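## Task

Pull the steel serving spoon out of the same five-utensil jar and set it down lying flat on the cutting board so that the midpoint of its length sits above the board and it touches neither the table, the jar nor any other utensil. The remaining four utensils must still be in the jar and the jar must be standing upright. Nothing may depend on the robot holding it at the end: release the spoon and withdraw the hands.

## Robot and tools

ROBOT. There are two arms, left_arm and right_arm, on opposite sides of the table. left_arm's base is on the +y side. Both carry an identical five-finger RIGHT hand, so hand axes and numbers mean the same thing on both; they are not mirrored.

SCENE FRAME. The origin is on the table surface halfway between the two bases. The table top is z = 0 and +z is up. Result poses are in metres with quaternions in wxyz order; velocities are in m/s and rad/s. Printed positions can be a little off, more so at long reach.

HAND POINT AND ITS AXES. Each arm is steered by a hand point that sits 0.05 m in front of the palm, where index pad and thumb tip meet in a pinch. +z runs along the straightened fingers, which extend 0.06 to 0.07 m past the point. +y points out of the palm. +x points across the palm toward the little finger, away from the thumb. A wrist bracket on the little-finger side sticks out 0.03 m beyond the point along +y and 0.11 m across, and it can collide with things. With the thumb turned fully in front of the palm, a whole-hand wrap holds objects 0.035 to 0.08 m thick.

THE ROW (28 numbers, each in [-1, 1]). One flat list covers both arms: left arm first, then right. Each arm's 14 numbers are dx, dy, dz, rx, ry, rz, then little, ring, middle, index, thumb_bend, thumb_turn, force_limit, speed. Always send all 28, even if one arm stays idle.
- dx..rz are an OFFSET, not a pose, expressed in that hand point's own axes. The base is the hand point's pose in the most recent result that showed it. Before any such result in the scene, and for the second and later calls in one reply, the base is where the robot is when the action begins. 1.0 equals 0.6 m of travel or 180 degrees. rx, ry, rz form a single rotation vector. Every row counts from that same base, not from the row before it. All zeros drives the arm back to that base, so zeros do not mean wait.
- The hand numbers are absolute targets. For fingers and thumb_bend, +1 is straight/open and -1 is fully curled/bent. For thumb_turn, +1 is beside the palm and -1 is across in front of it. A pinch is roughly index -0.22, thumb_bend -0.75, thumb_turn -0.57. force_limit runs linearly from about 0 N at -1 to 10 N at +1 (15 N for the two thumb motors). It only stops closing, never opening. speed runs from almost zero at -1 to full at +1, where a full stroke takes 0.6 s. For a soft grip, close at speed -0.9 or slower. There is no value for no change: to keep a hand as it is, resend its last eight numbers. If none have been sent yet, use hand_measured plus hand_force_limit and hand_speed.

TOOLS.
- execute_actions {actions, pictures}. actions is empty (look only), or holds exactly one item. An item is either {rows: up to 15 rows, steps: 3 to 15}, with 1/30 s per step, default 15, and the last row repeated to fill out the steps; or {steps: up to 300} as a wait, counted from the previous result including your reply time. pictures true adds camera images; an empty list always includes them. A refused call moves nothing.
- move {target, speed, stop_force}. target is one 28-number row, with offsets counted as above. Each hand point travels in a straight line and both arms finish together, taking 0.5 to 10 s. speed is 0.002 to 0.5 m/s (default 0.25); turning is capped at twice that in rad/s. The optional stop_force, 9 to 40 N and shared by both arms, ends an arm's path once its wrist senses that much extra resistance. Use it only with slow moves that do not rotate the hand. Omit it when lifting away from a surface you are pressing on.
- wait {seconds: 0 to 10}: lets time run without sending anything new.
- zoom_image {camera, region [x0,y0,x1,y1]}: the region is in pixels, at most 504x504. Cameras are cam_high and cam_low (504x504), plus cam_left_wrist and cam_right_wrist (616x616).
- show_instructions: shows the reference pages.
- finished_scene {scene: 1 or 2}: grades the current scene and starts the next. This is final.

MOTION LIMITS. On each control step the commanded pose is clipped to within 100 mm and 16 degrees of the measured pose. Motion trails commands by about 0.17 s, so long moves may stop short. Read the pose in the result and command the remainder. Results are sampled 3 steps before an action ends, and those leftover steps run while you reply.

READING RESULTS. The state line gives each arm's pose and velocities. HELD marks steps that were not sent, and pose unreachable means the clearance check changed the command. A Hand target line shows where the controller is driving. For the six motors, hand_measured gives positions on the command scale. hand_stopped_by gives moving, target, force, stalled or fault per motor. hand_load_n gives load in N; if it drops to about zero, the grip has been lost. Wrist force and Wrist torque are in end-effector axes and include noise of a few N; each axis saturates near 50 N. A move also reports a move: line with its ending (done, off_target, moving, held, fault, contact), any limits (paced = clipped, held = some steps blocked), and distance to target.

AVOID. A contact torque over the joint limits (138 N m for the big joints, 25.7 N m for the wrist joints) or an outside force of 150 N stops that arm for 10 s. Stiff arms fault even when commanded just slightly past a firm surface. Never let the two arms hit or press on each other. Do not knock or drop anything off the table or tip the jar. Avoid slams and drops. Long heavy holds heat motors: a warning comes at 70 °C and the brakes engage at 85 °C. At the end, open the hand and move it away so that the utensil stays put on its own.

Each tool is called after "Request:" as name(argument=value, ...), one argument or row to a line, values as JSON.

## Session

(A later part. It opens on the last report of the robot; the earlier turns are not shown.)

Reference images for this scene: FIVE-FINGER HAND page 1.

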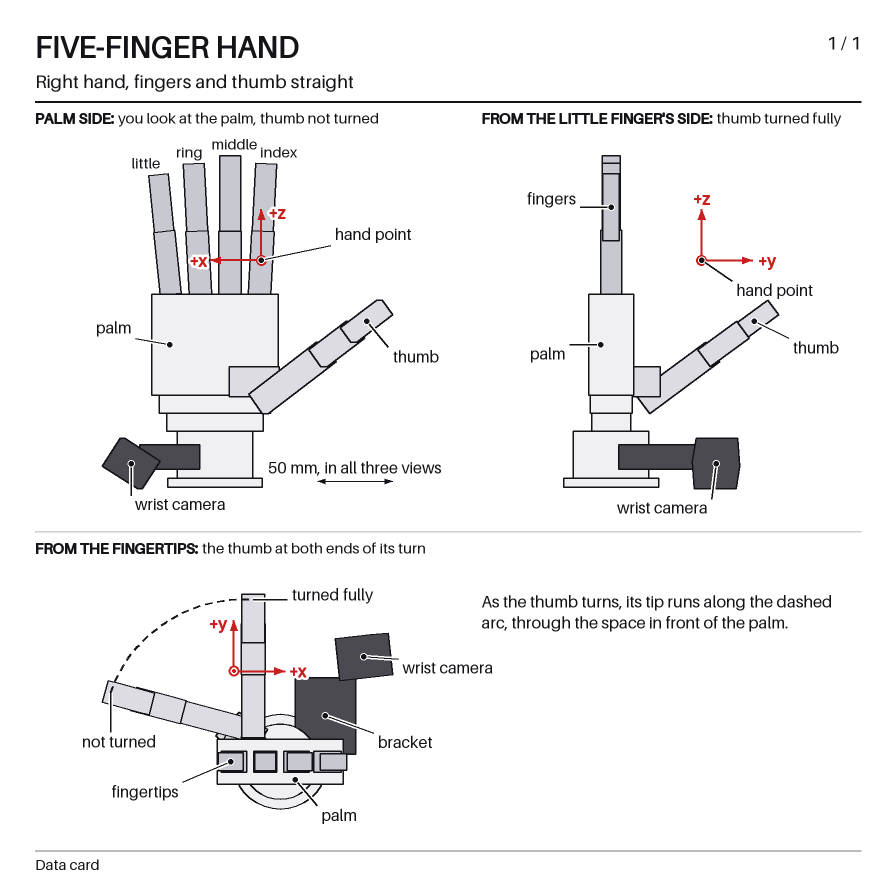

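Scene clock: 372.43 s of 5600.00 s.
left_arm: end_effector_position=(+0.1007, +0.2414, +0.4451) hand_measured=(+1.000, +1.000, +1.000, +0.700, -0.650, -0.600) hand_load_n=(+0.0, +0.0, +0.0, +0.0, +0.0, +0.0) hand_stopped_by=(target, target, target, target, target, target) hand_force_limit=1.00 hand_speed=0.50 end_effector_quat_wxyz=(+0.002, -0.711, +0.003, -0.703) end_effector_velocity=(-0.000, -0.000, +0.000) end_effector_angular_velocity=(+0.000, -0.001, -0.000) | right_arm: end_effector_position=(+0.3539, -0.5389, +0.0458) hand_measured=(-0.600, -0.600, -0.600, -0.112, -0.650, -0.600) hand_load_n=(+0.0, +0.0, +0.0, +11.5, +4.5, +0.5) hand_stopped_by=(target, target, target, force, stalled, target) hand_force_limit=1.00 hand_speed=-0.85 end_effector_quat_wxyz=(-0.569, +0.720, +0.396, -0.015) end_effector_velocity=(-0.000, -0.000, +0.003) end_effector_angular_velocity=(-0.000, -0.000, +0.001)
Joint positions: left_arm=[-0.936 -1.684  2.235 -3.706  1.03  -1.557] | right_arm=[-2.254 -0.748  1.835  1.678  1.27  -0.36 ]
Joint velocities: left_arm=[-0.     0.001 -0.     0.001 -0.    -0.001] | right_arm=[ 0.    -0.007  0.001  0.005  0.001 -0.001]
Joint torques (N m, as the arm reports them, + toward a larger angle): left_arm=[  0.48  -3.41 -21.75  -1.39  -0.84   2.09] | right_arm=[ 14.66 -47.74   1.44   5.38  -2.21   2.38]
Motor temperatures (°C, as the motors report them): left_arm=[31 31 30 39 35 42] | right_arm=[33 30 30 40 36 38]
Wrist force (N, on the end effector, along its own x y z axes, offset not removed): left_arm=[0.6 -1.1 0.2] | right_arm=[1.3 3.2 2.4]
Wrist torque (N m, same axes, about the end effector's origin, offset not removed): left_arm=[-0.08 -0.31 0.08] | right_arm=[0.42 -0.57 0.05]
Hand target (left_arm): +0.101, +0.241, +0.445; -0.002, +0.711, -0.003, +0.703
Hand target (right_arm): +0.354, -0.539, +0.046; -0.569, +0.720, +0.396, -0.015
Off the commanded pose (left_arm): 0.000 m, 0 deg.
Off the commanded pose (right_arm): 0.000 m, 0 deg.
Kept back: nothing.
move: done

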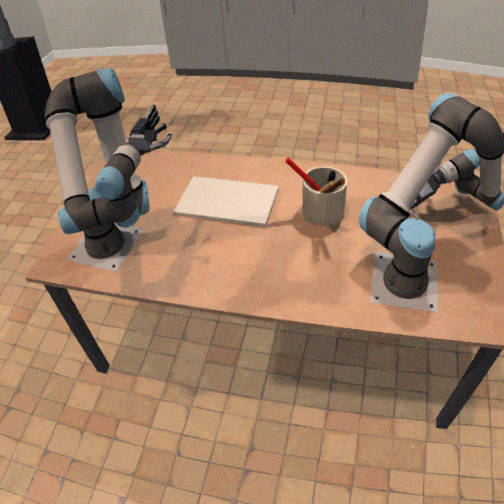

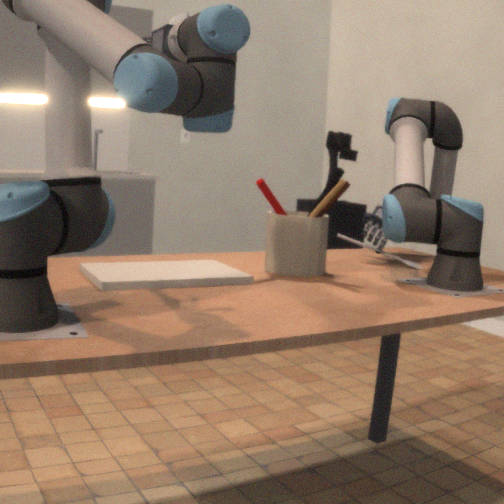

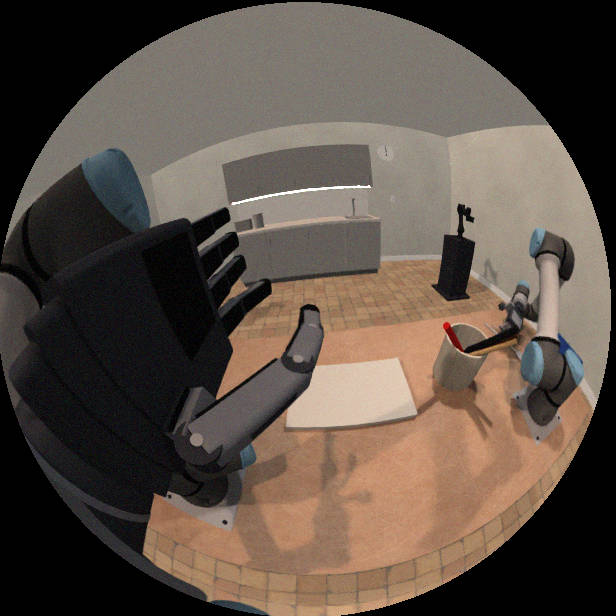

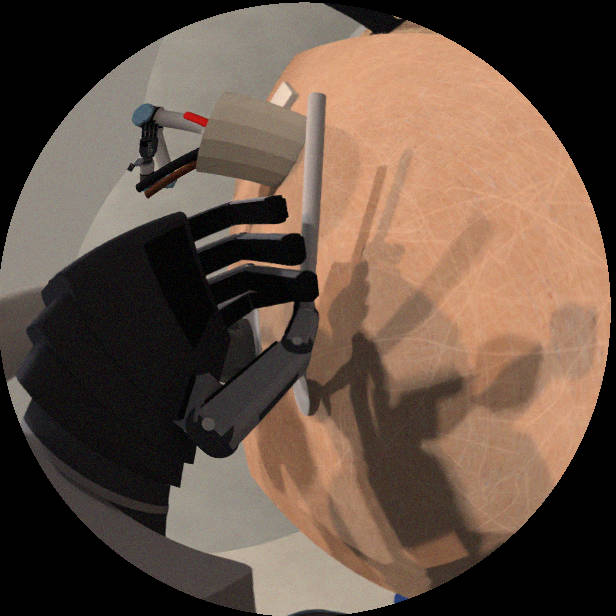

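Request:
move(
  target=[0,0,0,0,0,0,1,1,1,0.7,-0.65,-0.6,1,0.5, 0.229,-0.442,-0.187,0,0,0,-0.6,-0.6,-0.6,-0.9,-0.66,-0.6,1,-0.85],
  speed=0.035,
)

Scene clock: 382.33 s of 5600.00 s.
left_arm: end_effector_position=(+0.1007, +0.2414, +0.4451) hand_measured=(+1.000, +1.000, +1.000, +0.700, -0.650, -0.600) hand_load_n=(+0.0, +0.0, +0.0, +0.0, +0.0, +0.0) hand_stopped_by=(target, target, target, target, target, target) hand_force_limit=1.00 hand_speed=0.50 end_effector_quat_wxyz=(+0.002, -0.711, +0.003, -0.703) end_effector_velocity=(+0.001, -0.000, +0.000) end_effector_angular_velocity=(+0.000, +0.001, +0.000) | right_arm: end_effector_position=(+0.3538, -0.5393, +0.3643) hand_measured=(-0.600, -0.600, -0.600, -0.112, -0.652, -0.600) hand_load_n=(+0.0, +0.0, +0.0, +0.0, +0.0, +0.0) hand_stopped_by=(target, target, target, force, stalled, target) hand_force_limit=1.00 hand_speed=-0.85 end_effector_quat_wxyz=(-0.569, +0.720, +0.396, -0.015) end_effector_velocity=(-0.000, -0.000, +0.003) end_effector_angular_velocity=(-0.000, +0.001, +0.002)
Joint positions: left_arm=[-0.936 -1.684  2.235 -3.706  1.03  -1.557] | right_arm=[-2.255 -1.261  1.639  2.387  1.271 -0.361]
Joint velocities: left_arm=[ 0.001 -0.001 -0.     0.001 -0.001  0.001] | right_arm=[-0.    -0.002 -0.005  0.007  0.002 -0.   ]
Joint torques (N m, as the arm reports them, + toward a larger angle): left_arm=[ -0.18  -3.23 -21.61  -1.28  -0.98   2.02] | right_arm=[-12.34 -37.53 -28.88   5.34   1.9   -2.12]
Motor temperatures (°C, as the motors report them): left_arm=[31 31 30 39 35 42] | right_arm=[33 30 30 40 36 38]
Wrist force (N, on the end effector, along its own x y z axes, offset not removed): left_arm=[-0.2 -2.6 0.4] | right_arm=[0.8 3.2 2.6]
Wrist torque (N m, same axes, about the end effector's origin, offset not removed): left_arm=[-0.35 -0.21 0.03] | right_arm=[0.66 -0.40 0.15]
Hand target (left_arm): +0.101, +0.241, +0.445; -0.002, +0.711, -0.003, +0.703
Hand target (right_arm): +0.354, -0.539, +0.365; -0.569, +0.720, +0.396, -0.015
Off the commanded pose (left_arm): 0.000 m, 0 deg.
Off the commanded pose (right_arm): 0.001 m, 0 deg.
Kept back: nothing.
move: done

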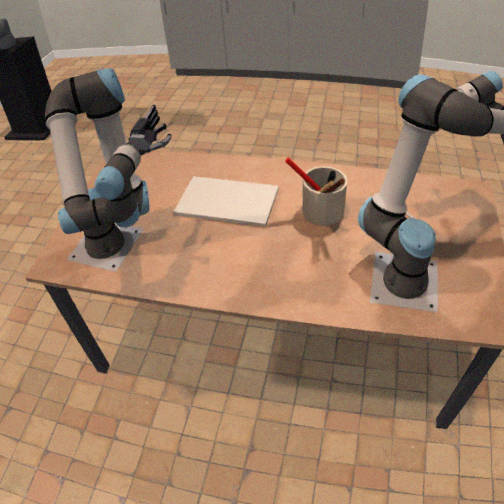

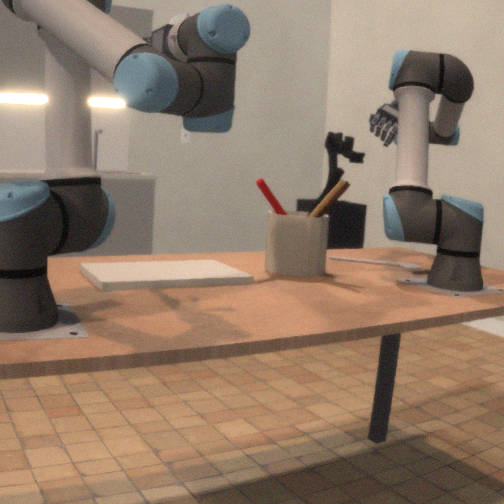

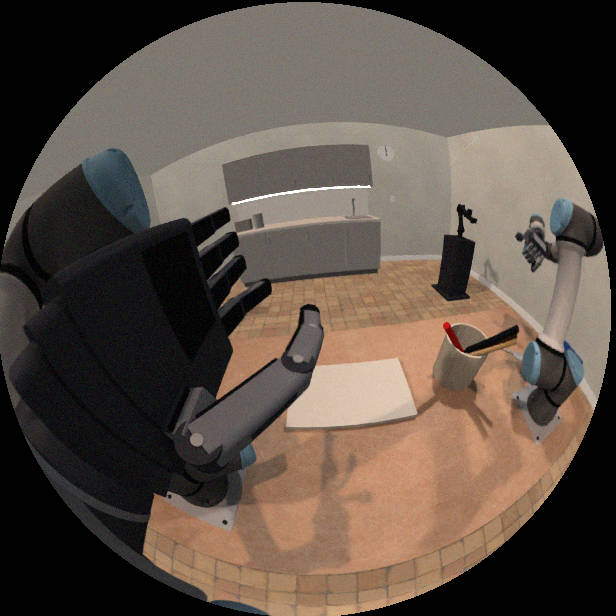

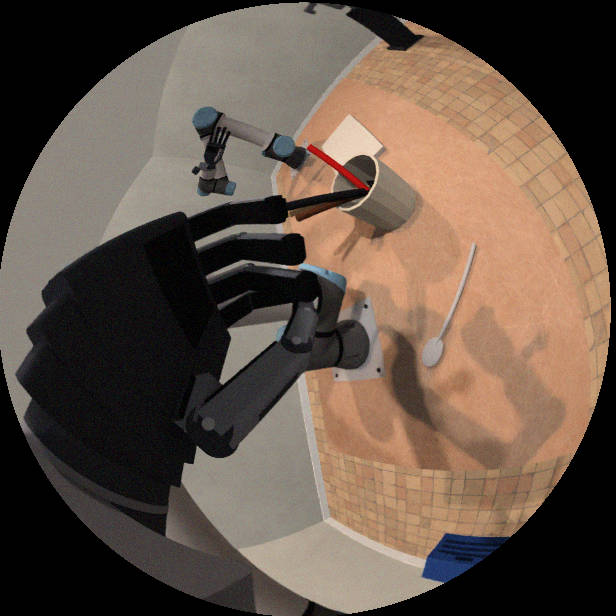

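Request:
move(
  target=[0,0,0,0,0,0,1,1,1,0.7,-0.65,-0.6,1,0.5, -0.236,0.456,0.193,0,0,0,0.5,0.5,0.5,0.5,-0.57,-0.6,1,0.5],
  speed=0.15,
)

Scene clock: 385.40 s of 5600.00 s.
left_arm: end_effector_position=(+0.1007, +0.2414, +0.4451) hand_measured=(+1.000, +1.000, +1.000, +0.700, -0.650, -0.600) hand_load_n=(+0.0, +0.0, +0.0, +0.0, +0.0, +0.0) hand_stopped_by=(target, target, target, target, target, target) hand_force_limit=1.00 hand_speed=0.50 end_effector_quat_wxyz=(+0.002, -0.711, +0.003, -0.703) end_effector_velocity=(-0.000, -0.000, +0.000) end_effector_angular_velocity=(-0.002, +0.000, -0.002) | right_arm: end_effector_position=(+0.3540, -0.5388, +0.0357) hand_measured=(+0.500, +0.500, +0.500, +0.500, -0.570, -0.600) hand_load_n=(+0.0, +0.0, +0.0, +0.0, +0.0, +0.0) hand_stopped_by=(target, target, target, target, target, target) hand_force_limit=1.00 hand_speed=0.50 end_effector_quat_wxyz=(-0.569, +0.720, +0.396, -0.015) end_effector_velocity=(-0.000, -0.000, -0.003) end_effector_angular_velocity=(+0.001, -0.000, -0.000)
Joint positions: left_arm=[-0.936 -1.684  2.235 -3.706  1.03  -1.557] | right_arm=[-2.254 -0.726  1.831  1.66   1.27  -0.36 ]
Joint velocities: left_arm=[-0.    -0.     0.    -0.    -0.001 -0.002] | right_arm=[-0.001  0.007 -0.002 -0.004  0.    -0.001]
Joint torques (N m, as the arm reports them, + toward a larger angle): left_arm=[  0.35  -2.97 -22.53  -1.38  -0.98   1.99] | right_arm=[ 13.91 -30.23 -19.89   0.39  -2.02   2.35]
Motor temperatures (°C, as the motors report them): left_arm=[31 31 30 39 35 42] | right_arm=[33 30 30 40 36 38]
Wrist force (N, on the end effector, along its own x y z axes, offset not removed): left_arm=[-0.4 -0.4 0.9] | right_arm=[-0.4 3.4 1.3]
Wrist torque (N m, same axes, about the end effector's origin, offset not removed): left_arm=[-0.07 -0.20 0.02] | right_arm=[0.71 -0.15 0.04]
Hand target (left_arm): +0.101, +0.241, +0.445; -0.002, +0.711, -0.003, +0.703
Hand target (right_arm): +0.354, -0.539, +0.035; -0.569, +0.720, +0.396, -0.015
Off the commanded pose (left_arm): 0.000 m, 0 deg.
Off the commanded pose (right_arm): 0.001 m, 0 deg.
Kept back: nothing.
move: done

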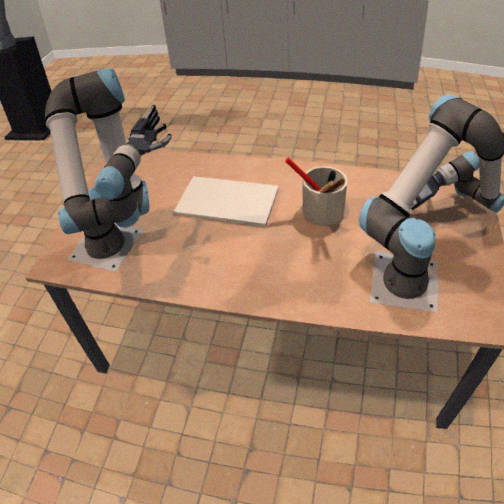

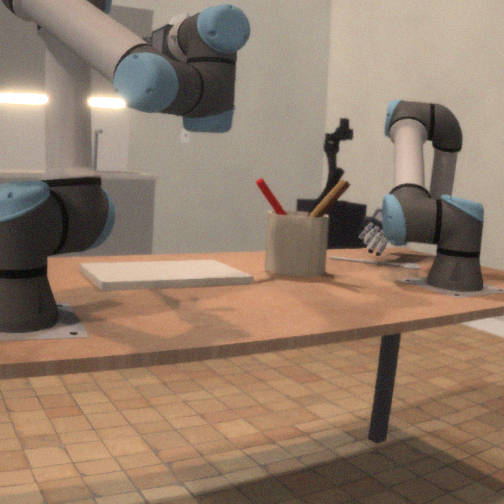

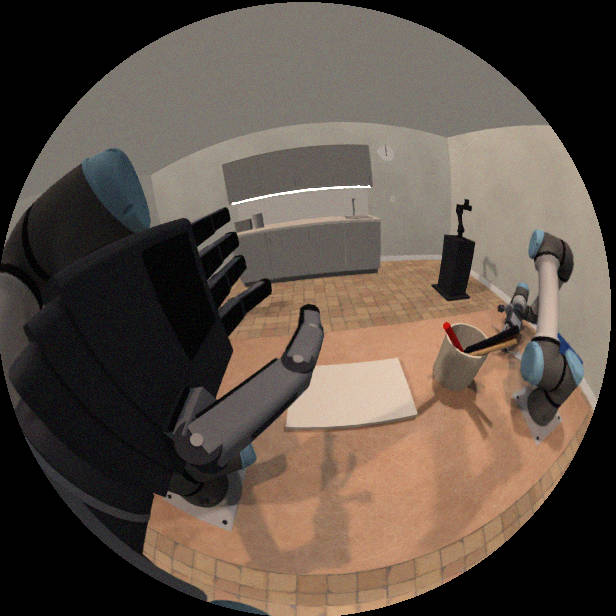

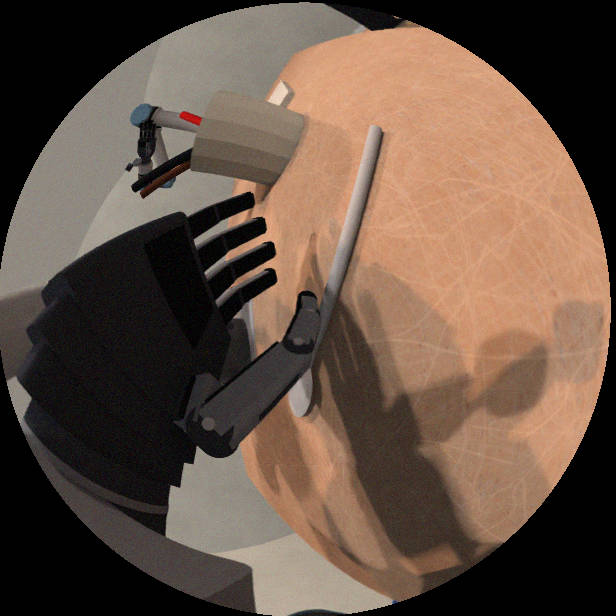

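Request:
move(
  target=[0,0,0,0,0,0,1,1,1,0.7,-0.65,-0.6,1,0.5, 0.0093,0.0227,-0.005,0,0,0,0.5,0.5,0.5,0.5,-0.57,-0.6,1,0.5],
  speed=0.03,
)

Scene clock: 386.50 s of 5600.00 s.
left_arm: end_effector_position=(+0.1007, +0.2414, +0.4451) hand_measured=(+1.000, +1.000, +1.000, +0.700, -0.650, -0.600) hand_load_n=(+0.0, +0.0, +0.0, +0.0, +0.0, +0.0) hand_stopped_by=(target, target, target, target, target, target) hand_force_limit=1.00 hand_speed=0.50 end_effector_quat_wxyz=(+0.002, -0.711, +0.003, -0.703) end_effector_velocity=(+0.000, +0.000, +0.000) end_effector_angular_velocity=(-0.000, +0.002, -0.001) | right_arm: end_effector_position=(+0.3665, -0.5385, +0.0281) hand_measured=(+0.500, +0.500, +0.500, +0.500, -0.570, -0.600) hand_load_n=(+0.0, +0.0, +0.0, +0.0, +0.0, +0.0) hand_stopped_by=(target, target, target, target, target, target) hand_force_limit=1.00 hand_speed=0.50 end_effector_quat_wxyz=(-0.569, +0.720, +0.396, -0.015) end_effector_velocity=(+0.002, -0.000, -0.002) end_effector_angular_velocity=(-0.001, +0.001, +0.001)
Joint positions: left_arm=[-0.936 -1.684  2.235 -3.706  1.03  -1.557] | right_arm=[-2.236 -0.697  1.791  1.668  1.253 -0.353]
Joint velocities: left_arm=[-0.001 -0.001 -0.    -0.001 -0.001  0.001] | right_arm=[ 0.004  0.006 -0.009  0.002 -0.002  0.002]
Joint torques (N m, as the arm reports them, + toward a larger angle): left_arm=[  0.49  -2.75 -22.46  -1.4   -1.04   2.02] | right_arm=[ 13.99 -29.7  -19.16   5.23  -2.34   1.97]
Motor temperatures (°C, as the motors report them): left_arm=[31 31 30 39 35 42] | right_arm=[33 30 30 40 36 38]
Wrist force (N, on the end effector, along its own x y z axes, offset not removed): left_arm=[0.3 -0.2 0.3] | right_arm=[0.9 1.9 2.0]
Wrist torque (N m, same axes, about the end effector's origin, offset not removed): left_arm=[0.02 -0.30 0.10] | right_arm=[0.34 -0.38 0.12]
Hand target (left_arm): +0.101, +0.241, +0.445; -0.002, +0.711, -0.003, +0.703
Hand target (right_arm): +0.367, -0.538, +0.028; -0.569, +0.720, +0.396, -0.015
Off the commanded pose (left_arm): 0.000 m, 0 deg.
Off the commanded pose (right_arm): 0.000 m, 0 deg.
Kept back: nothing.
move: done

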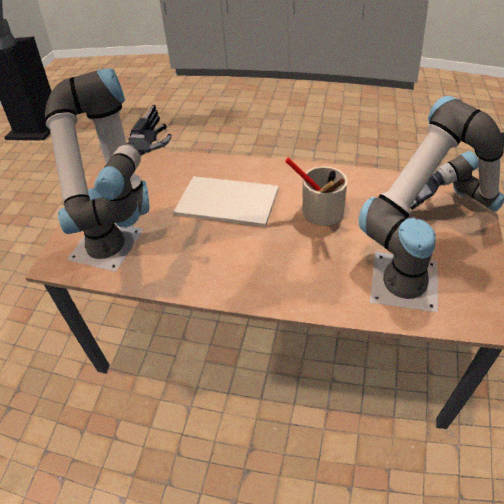

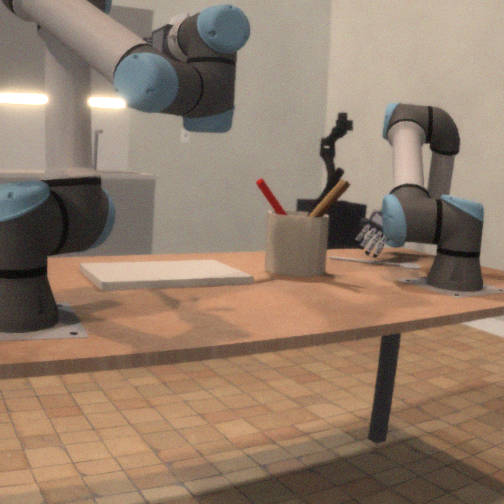

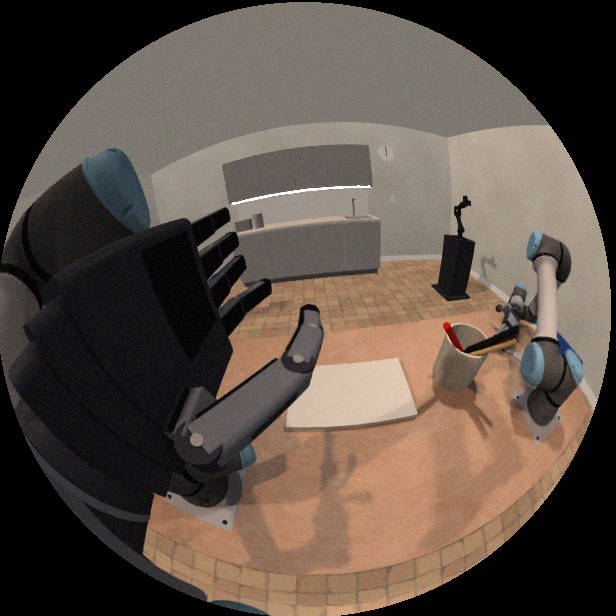

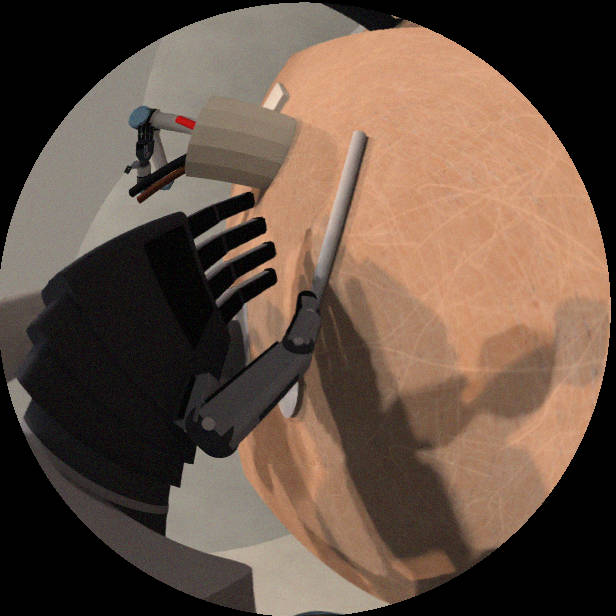

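Looks similar or slightly past. Lower, close, tighten, lift.

Request:
move(
  target=[0,0,0,0,0,0,1,1,1,0.7,-0.65,-0.6,1,0.5, -0.0112,0.0205,0.0115,0,0,0,0.5,0.5,0.5,0.5,-0.57,-0.6,1,0.5],
  speed=0.012,
)

Request:
move(
  target=[0,0,0,0,0,0,1,1,1,0.7,-0.65,-0.6,1,0.5, 0,0,0,0,0,0,0.5,0.5,0.5,-0.8,-0.57,-0.6,1,-0.6],
)

Request:
move(
  target=[0,0,0,0,0,0,1,1,1,0.7,-0.65,-0.6,1,0.5, 0.001,-0.002,-0.0009,0,0,0,0.5,0.5,0.5,-0.85,-0.66,-0.6,1,-0.85],
  speed=0.003,
)

Request:
move(
  target=[0,0,0,0,0,0,1,1,1,0.7,-0.65,-0.6,1,0.5, 0.0236,-0.045,-0.019,0,0,0,0.5,0.5,0.5,-0.9,-0.66,-0.6,1,-0.85],
  speed=0.008,
)

Scene clock: 388.27 s of 5600.00 s.
left_arm: end_effector_position=(+0.1007, +0.2414, +0.4451) hand_measured=(+1.000, +1.000, +1.000, +0.700, -0.650, -0.600) hand_load_n=(+0.0, +0.0, +0.0, +0.0, +0.0, +0.0) hand_stopped_by=(target, target, target, target, target, target) hand_force_limit=1.00 hand_speed=0.50 end_effector_quat_wxyz=(+0.002, -0.711, +0.003, -0.703) end_effector_velocity=(+0.000, +0.000, -0.000) end_effector_angular_velocity=(-0.000, +0.000, +0.001) | right_arm: end_effector_position=(+0.3655, -0.5373, +0.0129) hand_measured=(+0.500, +0.500, +0.500, +0.500, -0.570, -0.600) hand_load_n=(+0.0, +0.0, +0.0, +0.0, +0.0, +0.0) hand_stopped_by=(target, target, target, target, target, target) hand_force_limit=1.00 hand_speed=0.50 end_effector_quat_wxyz=(-0.569, +0.720, +0.396, -0.015) end_effector_velocity=(-0.000, +0.001, -0.003) end_effector_angular_velocity=(+0.001, -0.001, +0.001)
Joint positions: left_arm=[-0.936 -1.684  2.235 -3.706  1.03  -1.557] | right_arm=[-2.235 -0.666  1.788  1.64   1.252 -0.353]
Joint velocities: left_arm=[ 0.001  0.     0.001 -0.001  0.001 -0.   ] | right_arm=[ 0.001  0.006 -0.001 -0.005 -0.    -0.001]
Joint torques (N m, as the arm reports them, + toward a larger angle): left_arm=[  0.38  -2.98 -22.33  -1.29  -1.     2.13] | right_arm=[ 13.89 -30.09 -17.36   0.04  -2.05   2.41]
Motor temperatures (°C, as the motors report them): left_arm=[31 31 30 39 35 42] | right_arm=[33 30 30 40 36 38]
Wrist force (N, on the end effector, along its own x y z axes, offset not removed): left_arm=[0.8 -1.3 1.5] | right_arm=[1.0 3.7 1.6]
Wrist torque (N m, same axes, about the end effector's origin, offset not removed): left_arm=[-0.25 -0.38 0.14] | right_arm=[0.63 -0.43 0.04]
Hand target (left_arm): +0.101, +0.241, +0.445; -0.002, +0.711, -0.003, +0.703
Hand target (right_arm): +0.365, -0.537, +0.013; -0.569, +0.720, +0.396, -0.015
Off the commanded pose (left_arm): 0.000 m, 0 deg.
Off the commanded pose (right_arm): 0.000 m, 0 deg.
Kept back: nothing.
move: done

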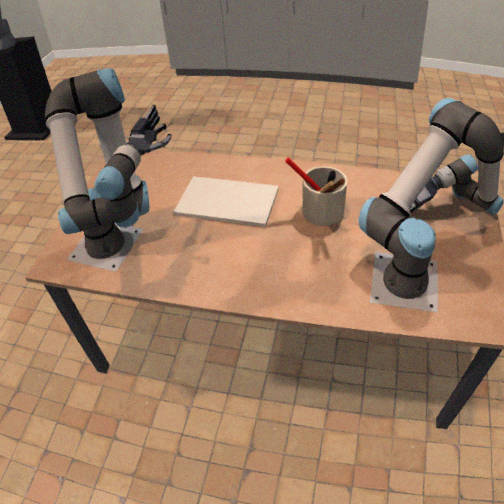

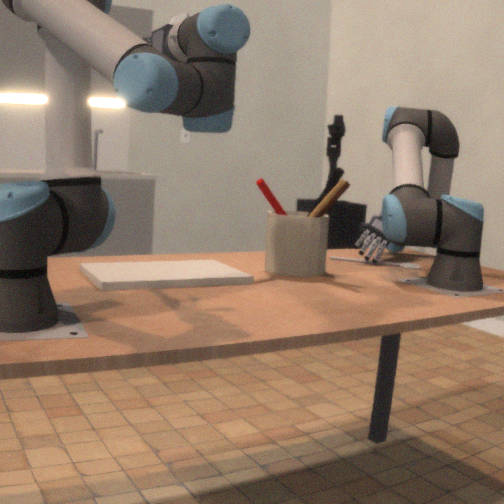

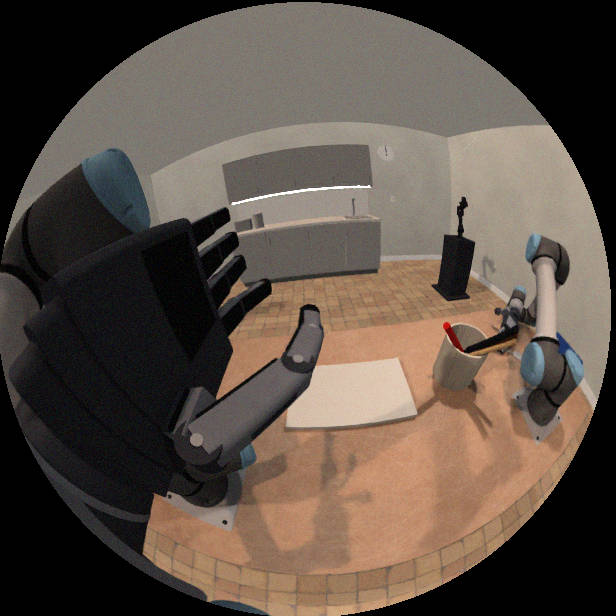

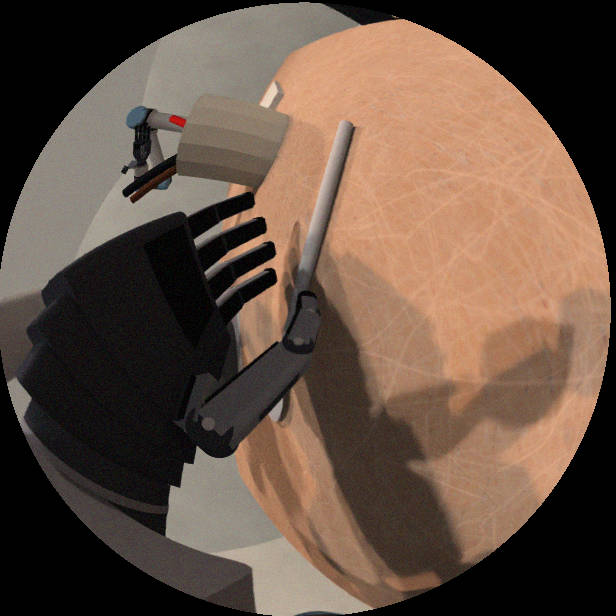

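Scene clock: 389.47 s of 5600.00 s.
left_arm: end_effector_position=(+0.1007, +0.2414, +0.4451) hand_measured=(+1.000, +1.000, +1.000, +0.700, -0.650, -0.600) hand_load_n=(+0.0, +0.0, +0.0, +0.0, +0.0, +0.0) hand_stopped_by=(target, target, target, target, target, target) hand_force_limit=1.00 hand_speed=0.50 end_effector_quat_wxyz=(+0.002, -0.711, +0.003, -0.703) end_effector_velocity=(+0.001, +0.000, +0.000) end_effector_angular_velocity=(+0.001, +0.000, +0.001) | right_arm: end_effector_position=(+0.3655, -0.5373, +0.0129) hand_measured=(+0.500, +0.500, +0.500, -0.114, -0.568, -0.600) hand_load_n=(+0.0, +0.0, +0.0, +10.0, +2.5, +0.0) hand_stopped_by=(target, target, target, force, target, target) hand_force_limit=1.00 hand_speed=-0.60 end_effector_quat_wxyz=(-0.569, +0.720, +0.396, -0.015) end_effector_velocity=(+0.000, -0.000, +0.000) end_effector_angular_velocity=(-0.001, -0.001, +0.001)
Joint positions: left_arm=[-0.936 -1.684  2.235 -3.706  1.03  -1.557] | right_arm=[-2.235 -0.666  1.788  1.64   1.252 -0.353]
Joint velocities: left_arm=[ 0.    -0.001  0.     0.001  0.001  0.001] | right_arm=[ 0.    -0.001 -0.    -0.     0.     0.   ]
Joint torques (N m, as the arm reports them, + toward a larger angle): left_arm=[ -0.01  -3.18 -22.89  -1.39  -0.97   2.07] | right_arm=[ 11.   -38.37  -9.86  -6.11  -0.86   1.9 ]
Motor temperatures (°C, as the motors report them): left_arm=[31 31 30 39 35 42] | right_arm=[33 30 30 40 36 38]
Wrist force (N, on the end effector, along its own x y z axes, offset not removed): left_arm=[-0.8 -0.4 1.3] | right_arm=[8.9 -18.6 0.0]
Wrist torque (N m, same axes, about the end effector's origin, offset not removed): left_arm=[-0.06 -0.27 0.01] | right_arm=[0.37 -0.19 0.09]
Hand target (left_arm): +0.101, +0.241, +0.445; -0.002, +0.711, -0.003, +0.703
Hand target (right_arm): +0.365, -0.537, +0.013; -0.569, +0.720, +0.396, -0.015
Off the commanded pose (left_arm): 0.000 m, 0 deg.
Off the commanded pose (right_arm): 0.000 m, 0 deg.
Kept back: nothing.
move: done

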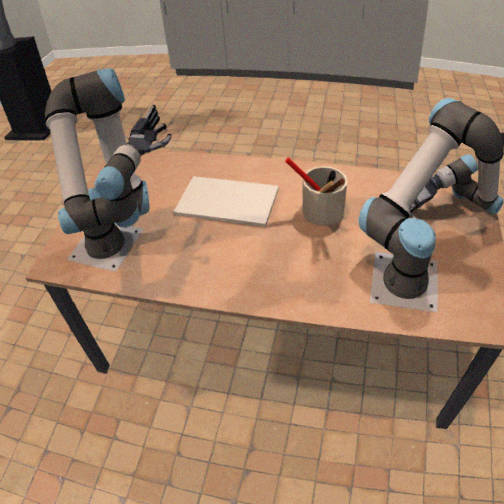

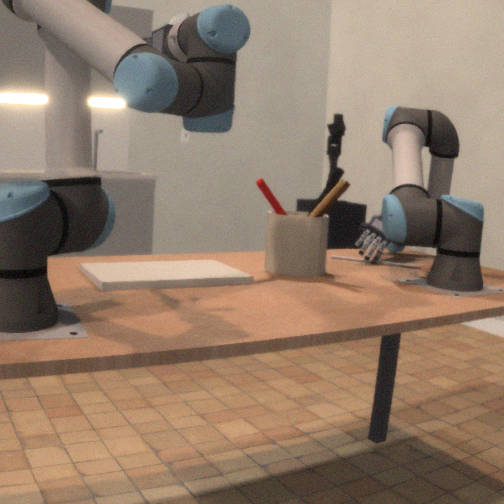

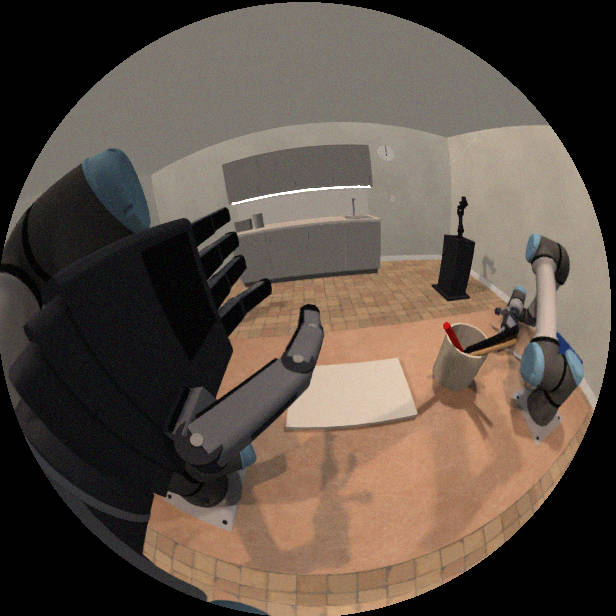

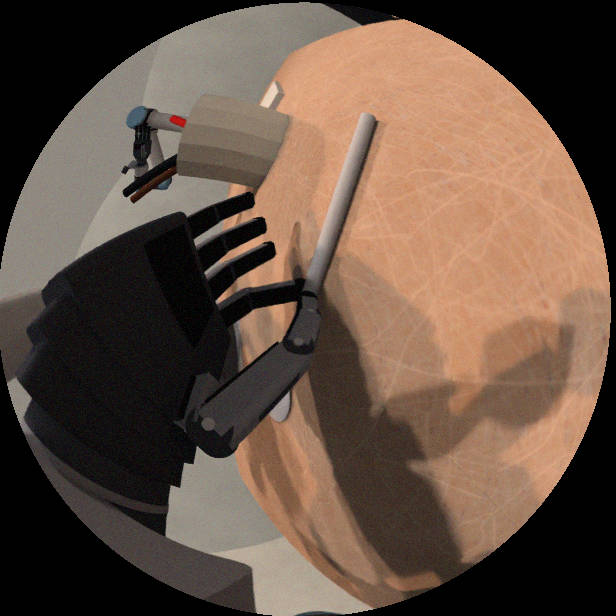

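Scene clock: 390.27 s of 5600.00 s.
left_arm: end_effector_position=(+0.1007, +0.2414, +0.4451) hand_measured=(+1.000, +1.000, +1.000, +0.700, -0.650, -0.600) hand_load_n=(+0.0, +0.0, +0.0, +0.0, +0.0, +0.0) hand_stopped_by=(target, target, target, target, target, target) hand_force_limit=1.00 hand_speed=0.50 end_effector_quat_wxyz=(+0.002, -0.711, +0.003, -0.703) end_effector_velocity=(+0.000, -0.000, -0.000) end_effector_angular_velocity=(-0.001, +0.001, +0.001) | right_arm: end_effector_position=(+0.3655, -0.5373, +0.0143) hand_measured=(+0.500, +0.500, +0.500, -0.114, -0.652, -0.600) hand_load_n=(+0.0, +0.0, +0.0, +13.0, +6.5, +0.5) hand_stopped_by=(target, target, target, force, stalled, target) hand_force_limit=1.00 hand_speed=-0.85 end_effector_quat_wxyz=(-0.569, +0.720, +0.396, -0.015) end_effector_velocity=(+0.000, +0.001, +0.001) end_effector_angular_velocity=(+0.000, -0.000, +0.001)
Joint positions: left_arm=[-0.936 -1.684  2.235 -3.706  1.03  -1.557] | right_arm=[-2.235 -0.669  1.788  1.642  1.252 -0.353]
Joint velocities: left_arm=[ 0.001  0.     0.    -0.001 -0.    -0.001] | right_arm=[ 0.002 -0.001  0.001  0.001 -0.001 -0.   ]
Joint torques (N m, as the arm reports them, + toward a larger angle): left_arm=[  0.82  -3.4  -21.82  -1.41  -0.94   2.17] | right_arm=[  3.84 -48.4    2.14   4.85   1.12   1.32]
Motor temperatures (°C, as the motors report them): left_arm=[31 31 30 39 35 42] | right_arm=[33 30 30 40 36 38]
Wrist force (N, on the end effector, along its own x y z axes, offset not removed): left_arm=[0.0 -1.9 0.4] | right_arm=[3.7 1.3 0.1]
Wrist torque (N m, same axes, about the end effector's origin, offset not removed): left_arm=[-0.29 -0.25 0.07] | right_arm=[0.41 -0.51 0.18]
Hand target (left_arm): +0.101, +0.241, +0.445; -0.002, +0.711, -0.003, +0.703
Hand target (right_arm): +0.365, -0.537, +0.014; -0.569, +0.720, +0.396, -0.015
Off the commanded pose (left_arm): 0.000 m, 0 deg.
Off the commanded pose (right_arm): 0.000 m, 0 deg.
Kept back: nothing.
move: done

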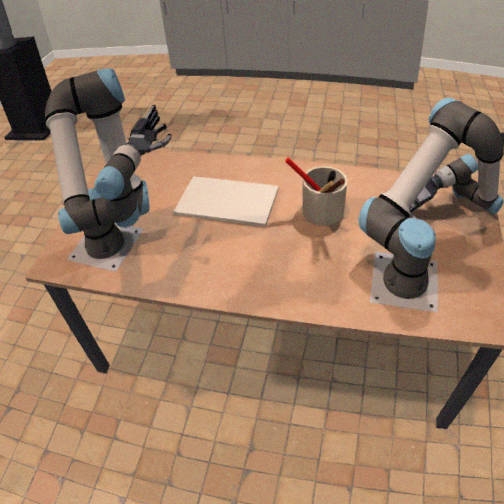

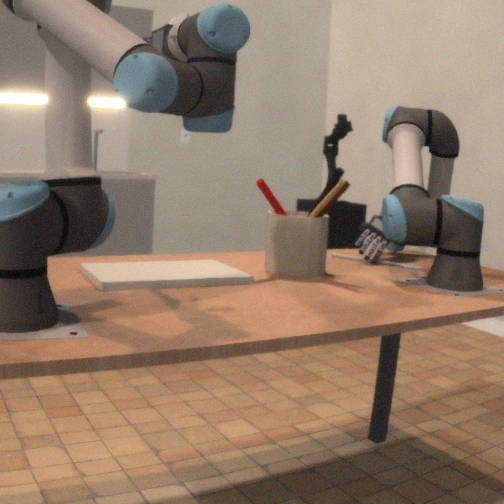

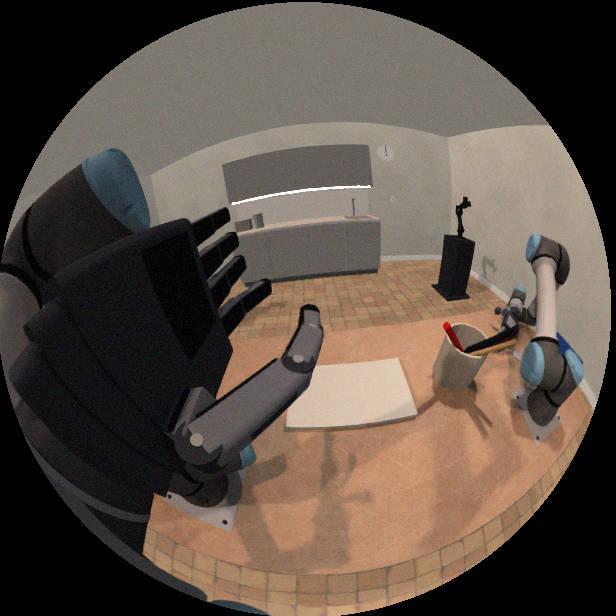

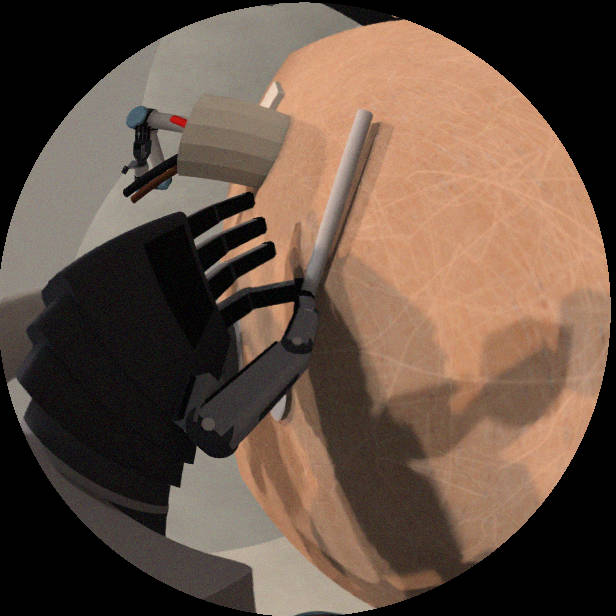

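Scene clock: 394.57 s of 5600.00 s.
left_arm: end_effector_position=(+0.1007, +0.2414, +0.4451) hand_measured=(+1.000, +1.000, +1.000, +0.700, -0.650, -0.600) hand_load_n=(+0.0, +0.0, +0.0, +0.0, +0.0, +0.0) hand_stopped_by=(target, target, target, target, target, target) hand_force_limit=1.00 hand_speed=0.50 end_effector_quat_wxyz=(+0.002, -0.711, +0.003, -0.703) end_effector_velocity=(+0.000, -0.000, -0.001) end_effector_angular_velocity=(-0.000, +0.002, -0.000) | right_arm: end_effector_position=(+0.3656, -0.5372, +0.0465) hand_measured=(+0.500, +0.500, +0.500, -0.114, -0.650, -0.600) hand_load_n=(+0.0, +0.0, +0.0, +11.5, +4.5, +0.5) hand_stopped_by=(target, target, target, force, stalled, target) hand_force_limit=1.00 hand_speed=-0.85 end_effector_quat_wxyz=(-0.569, +0.720, +0.396, -0.015) end_effector_velocity=(+0.000, -0.000, +0.002) end_effector_angular_velocity=(+0.001, -0.001, -0.002)
Joint positions: left_arm=[-0.936 -1.684  2.235 -3.706  1.03  -1.557] | right_arm=[-2.235 -0.738  1.803  1.697  1.252 -0.353]
Joint velocities: left_arm=[ 0.001  0.001 -0.    -0.002 -0.001  0.001] | right_arm=[-0.002 -0.005  0.001  0.004 -0.001 -0.002]
Joint torques (N m, as the arm reports them, + toward a larger angle): left_arm=[  0.29  -3.23 -22.65  -1.36  -1.01   2.07] | right_arm=[ 13.92 -50.43   1.56   5.24  -2.04   2.56]
Motor temperatures (°C, as the motors report them): left_arm=[31 31 30 39 35 42] | right_arm=[33 30 30 40 36 38]
Wrist force (N, on the end effector, along its own x y z axes, offset not removed): left_arm=[-1.4 0.0 2.5] | right_arm=[0.1 3.4 2.2]
Wrist torque (N m, same axes, about the end effector's origin, offset not removed): left_arm=[-0.09 -0.15 -0.04] | right_arm=[0.48 -0.34 0.03]
Hand target (left_arm): +0.101, +0.241, +0.445; -0.002, +0.711, -0.003, +0.703
Hand target (right_arm): +0.366, -0.537, +0.047; -0.569, +0.720, +0.396, -0.015
Off the commanded pose (left_arm): 0.000 m, 0 deg.
Off the commanded pose (right_arm): 0.000 m, 0 deg.
Kept back: nothing.
move: done

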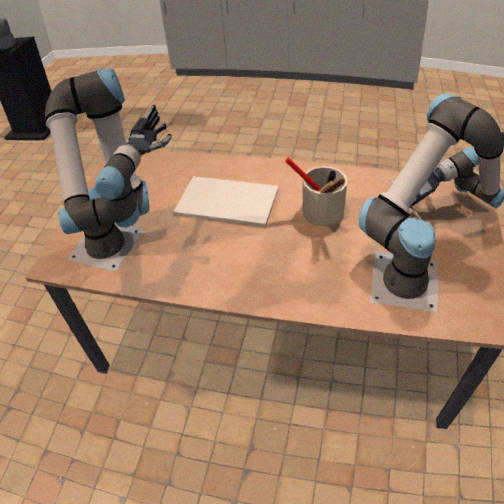

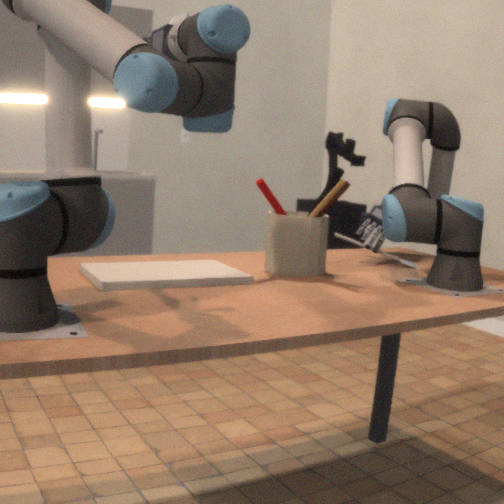

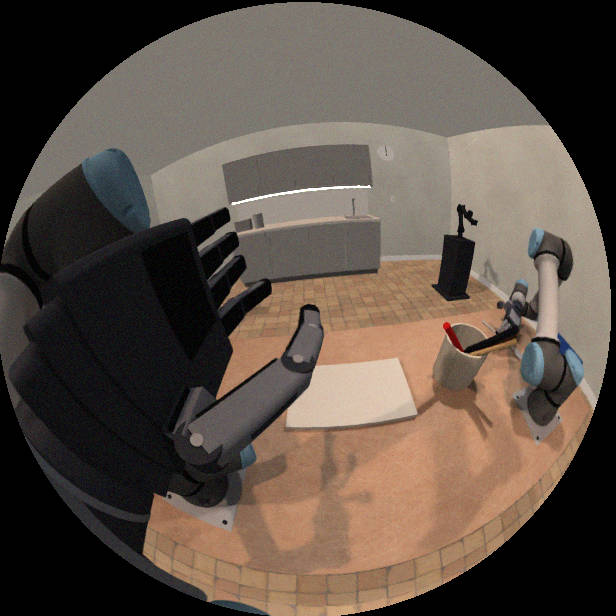

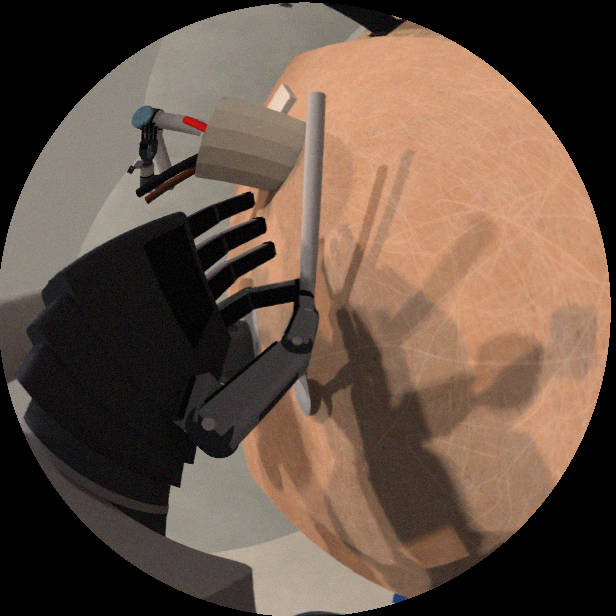

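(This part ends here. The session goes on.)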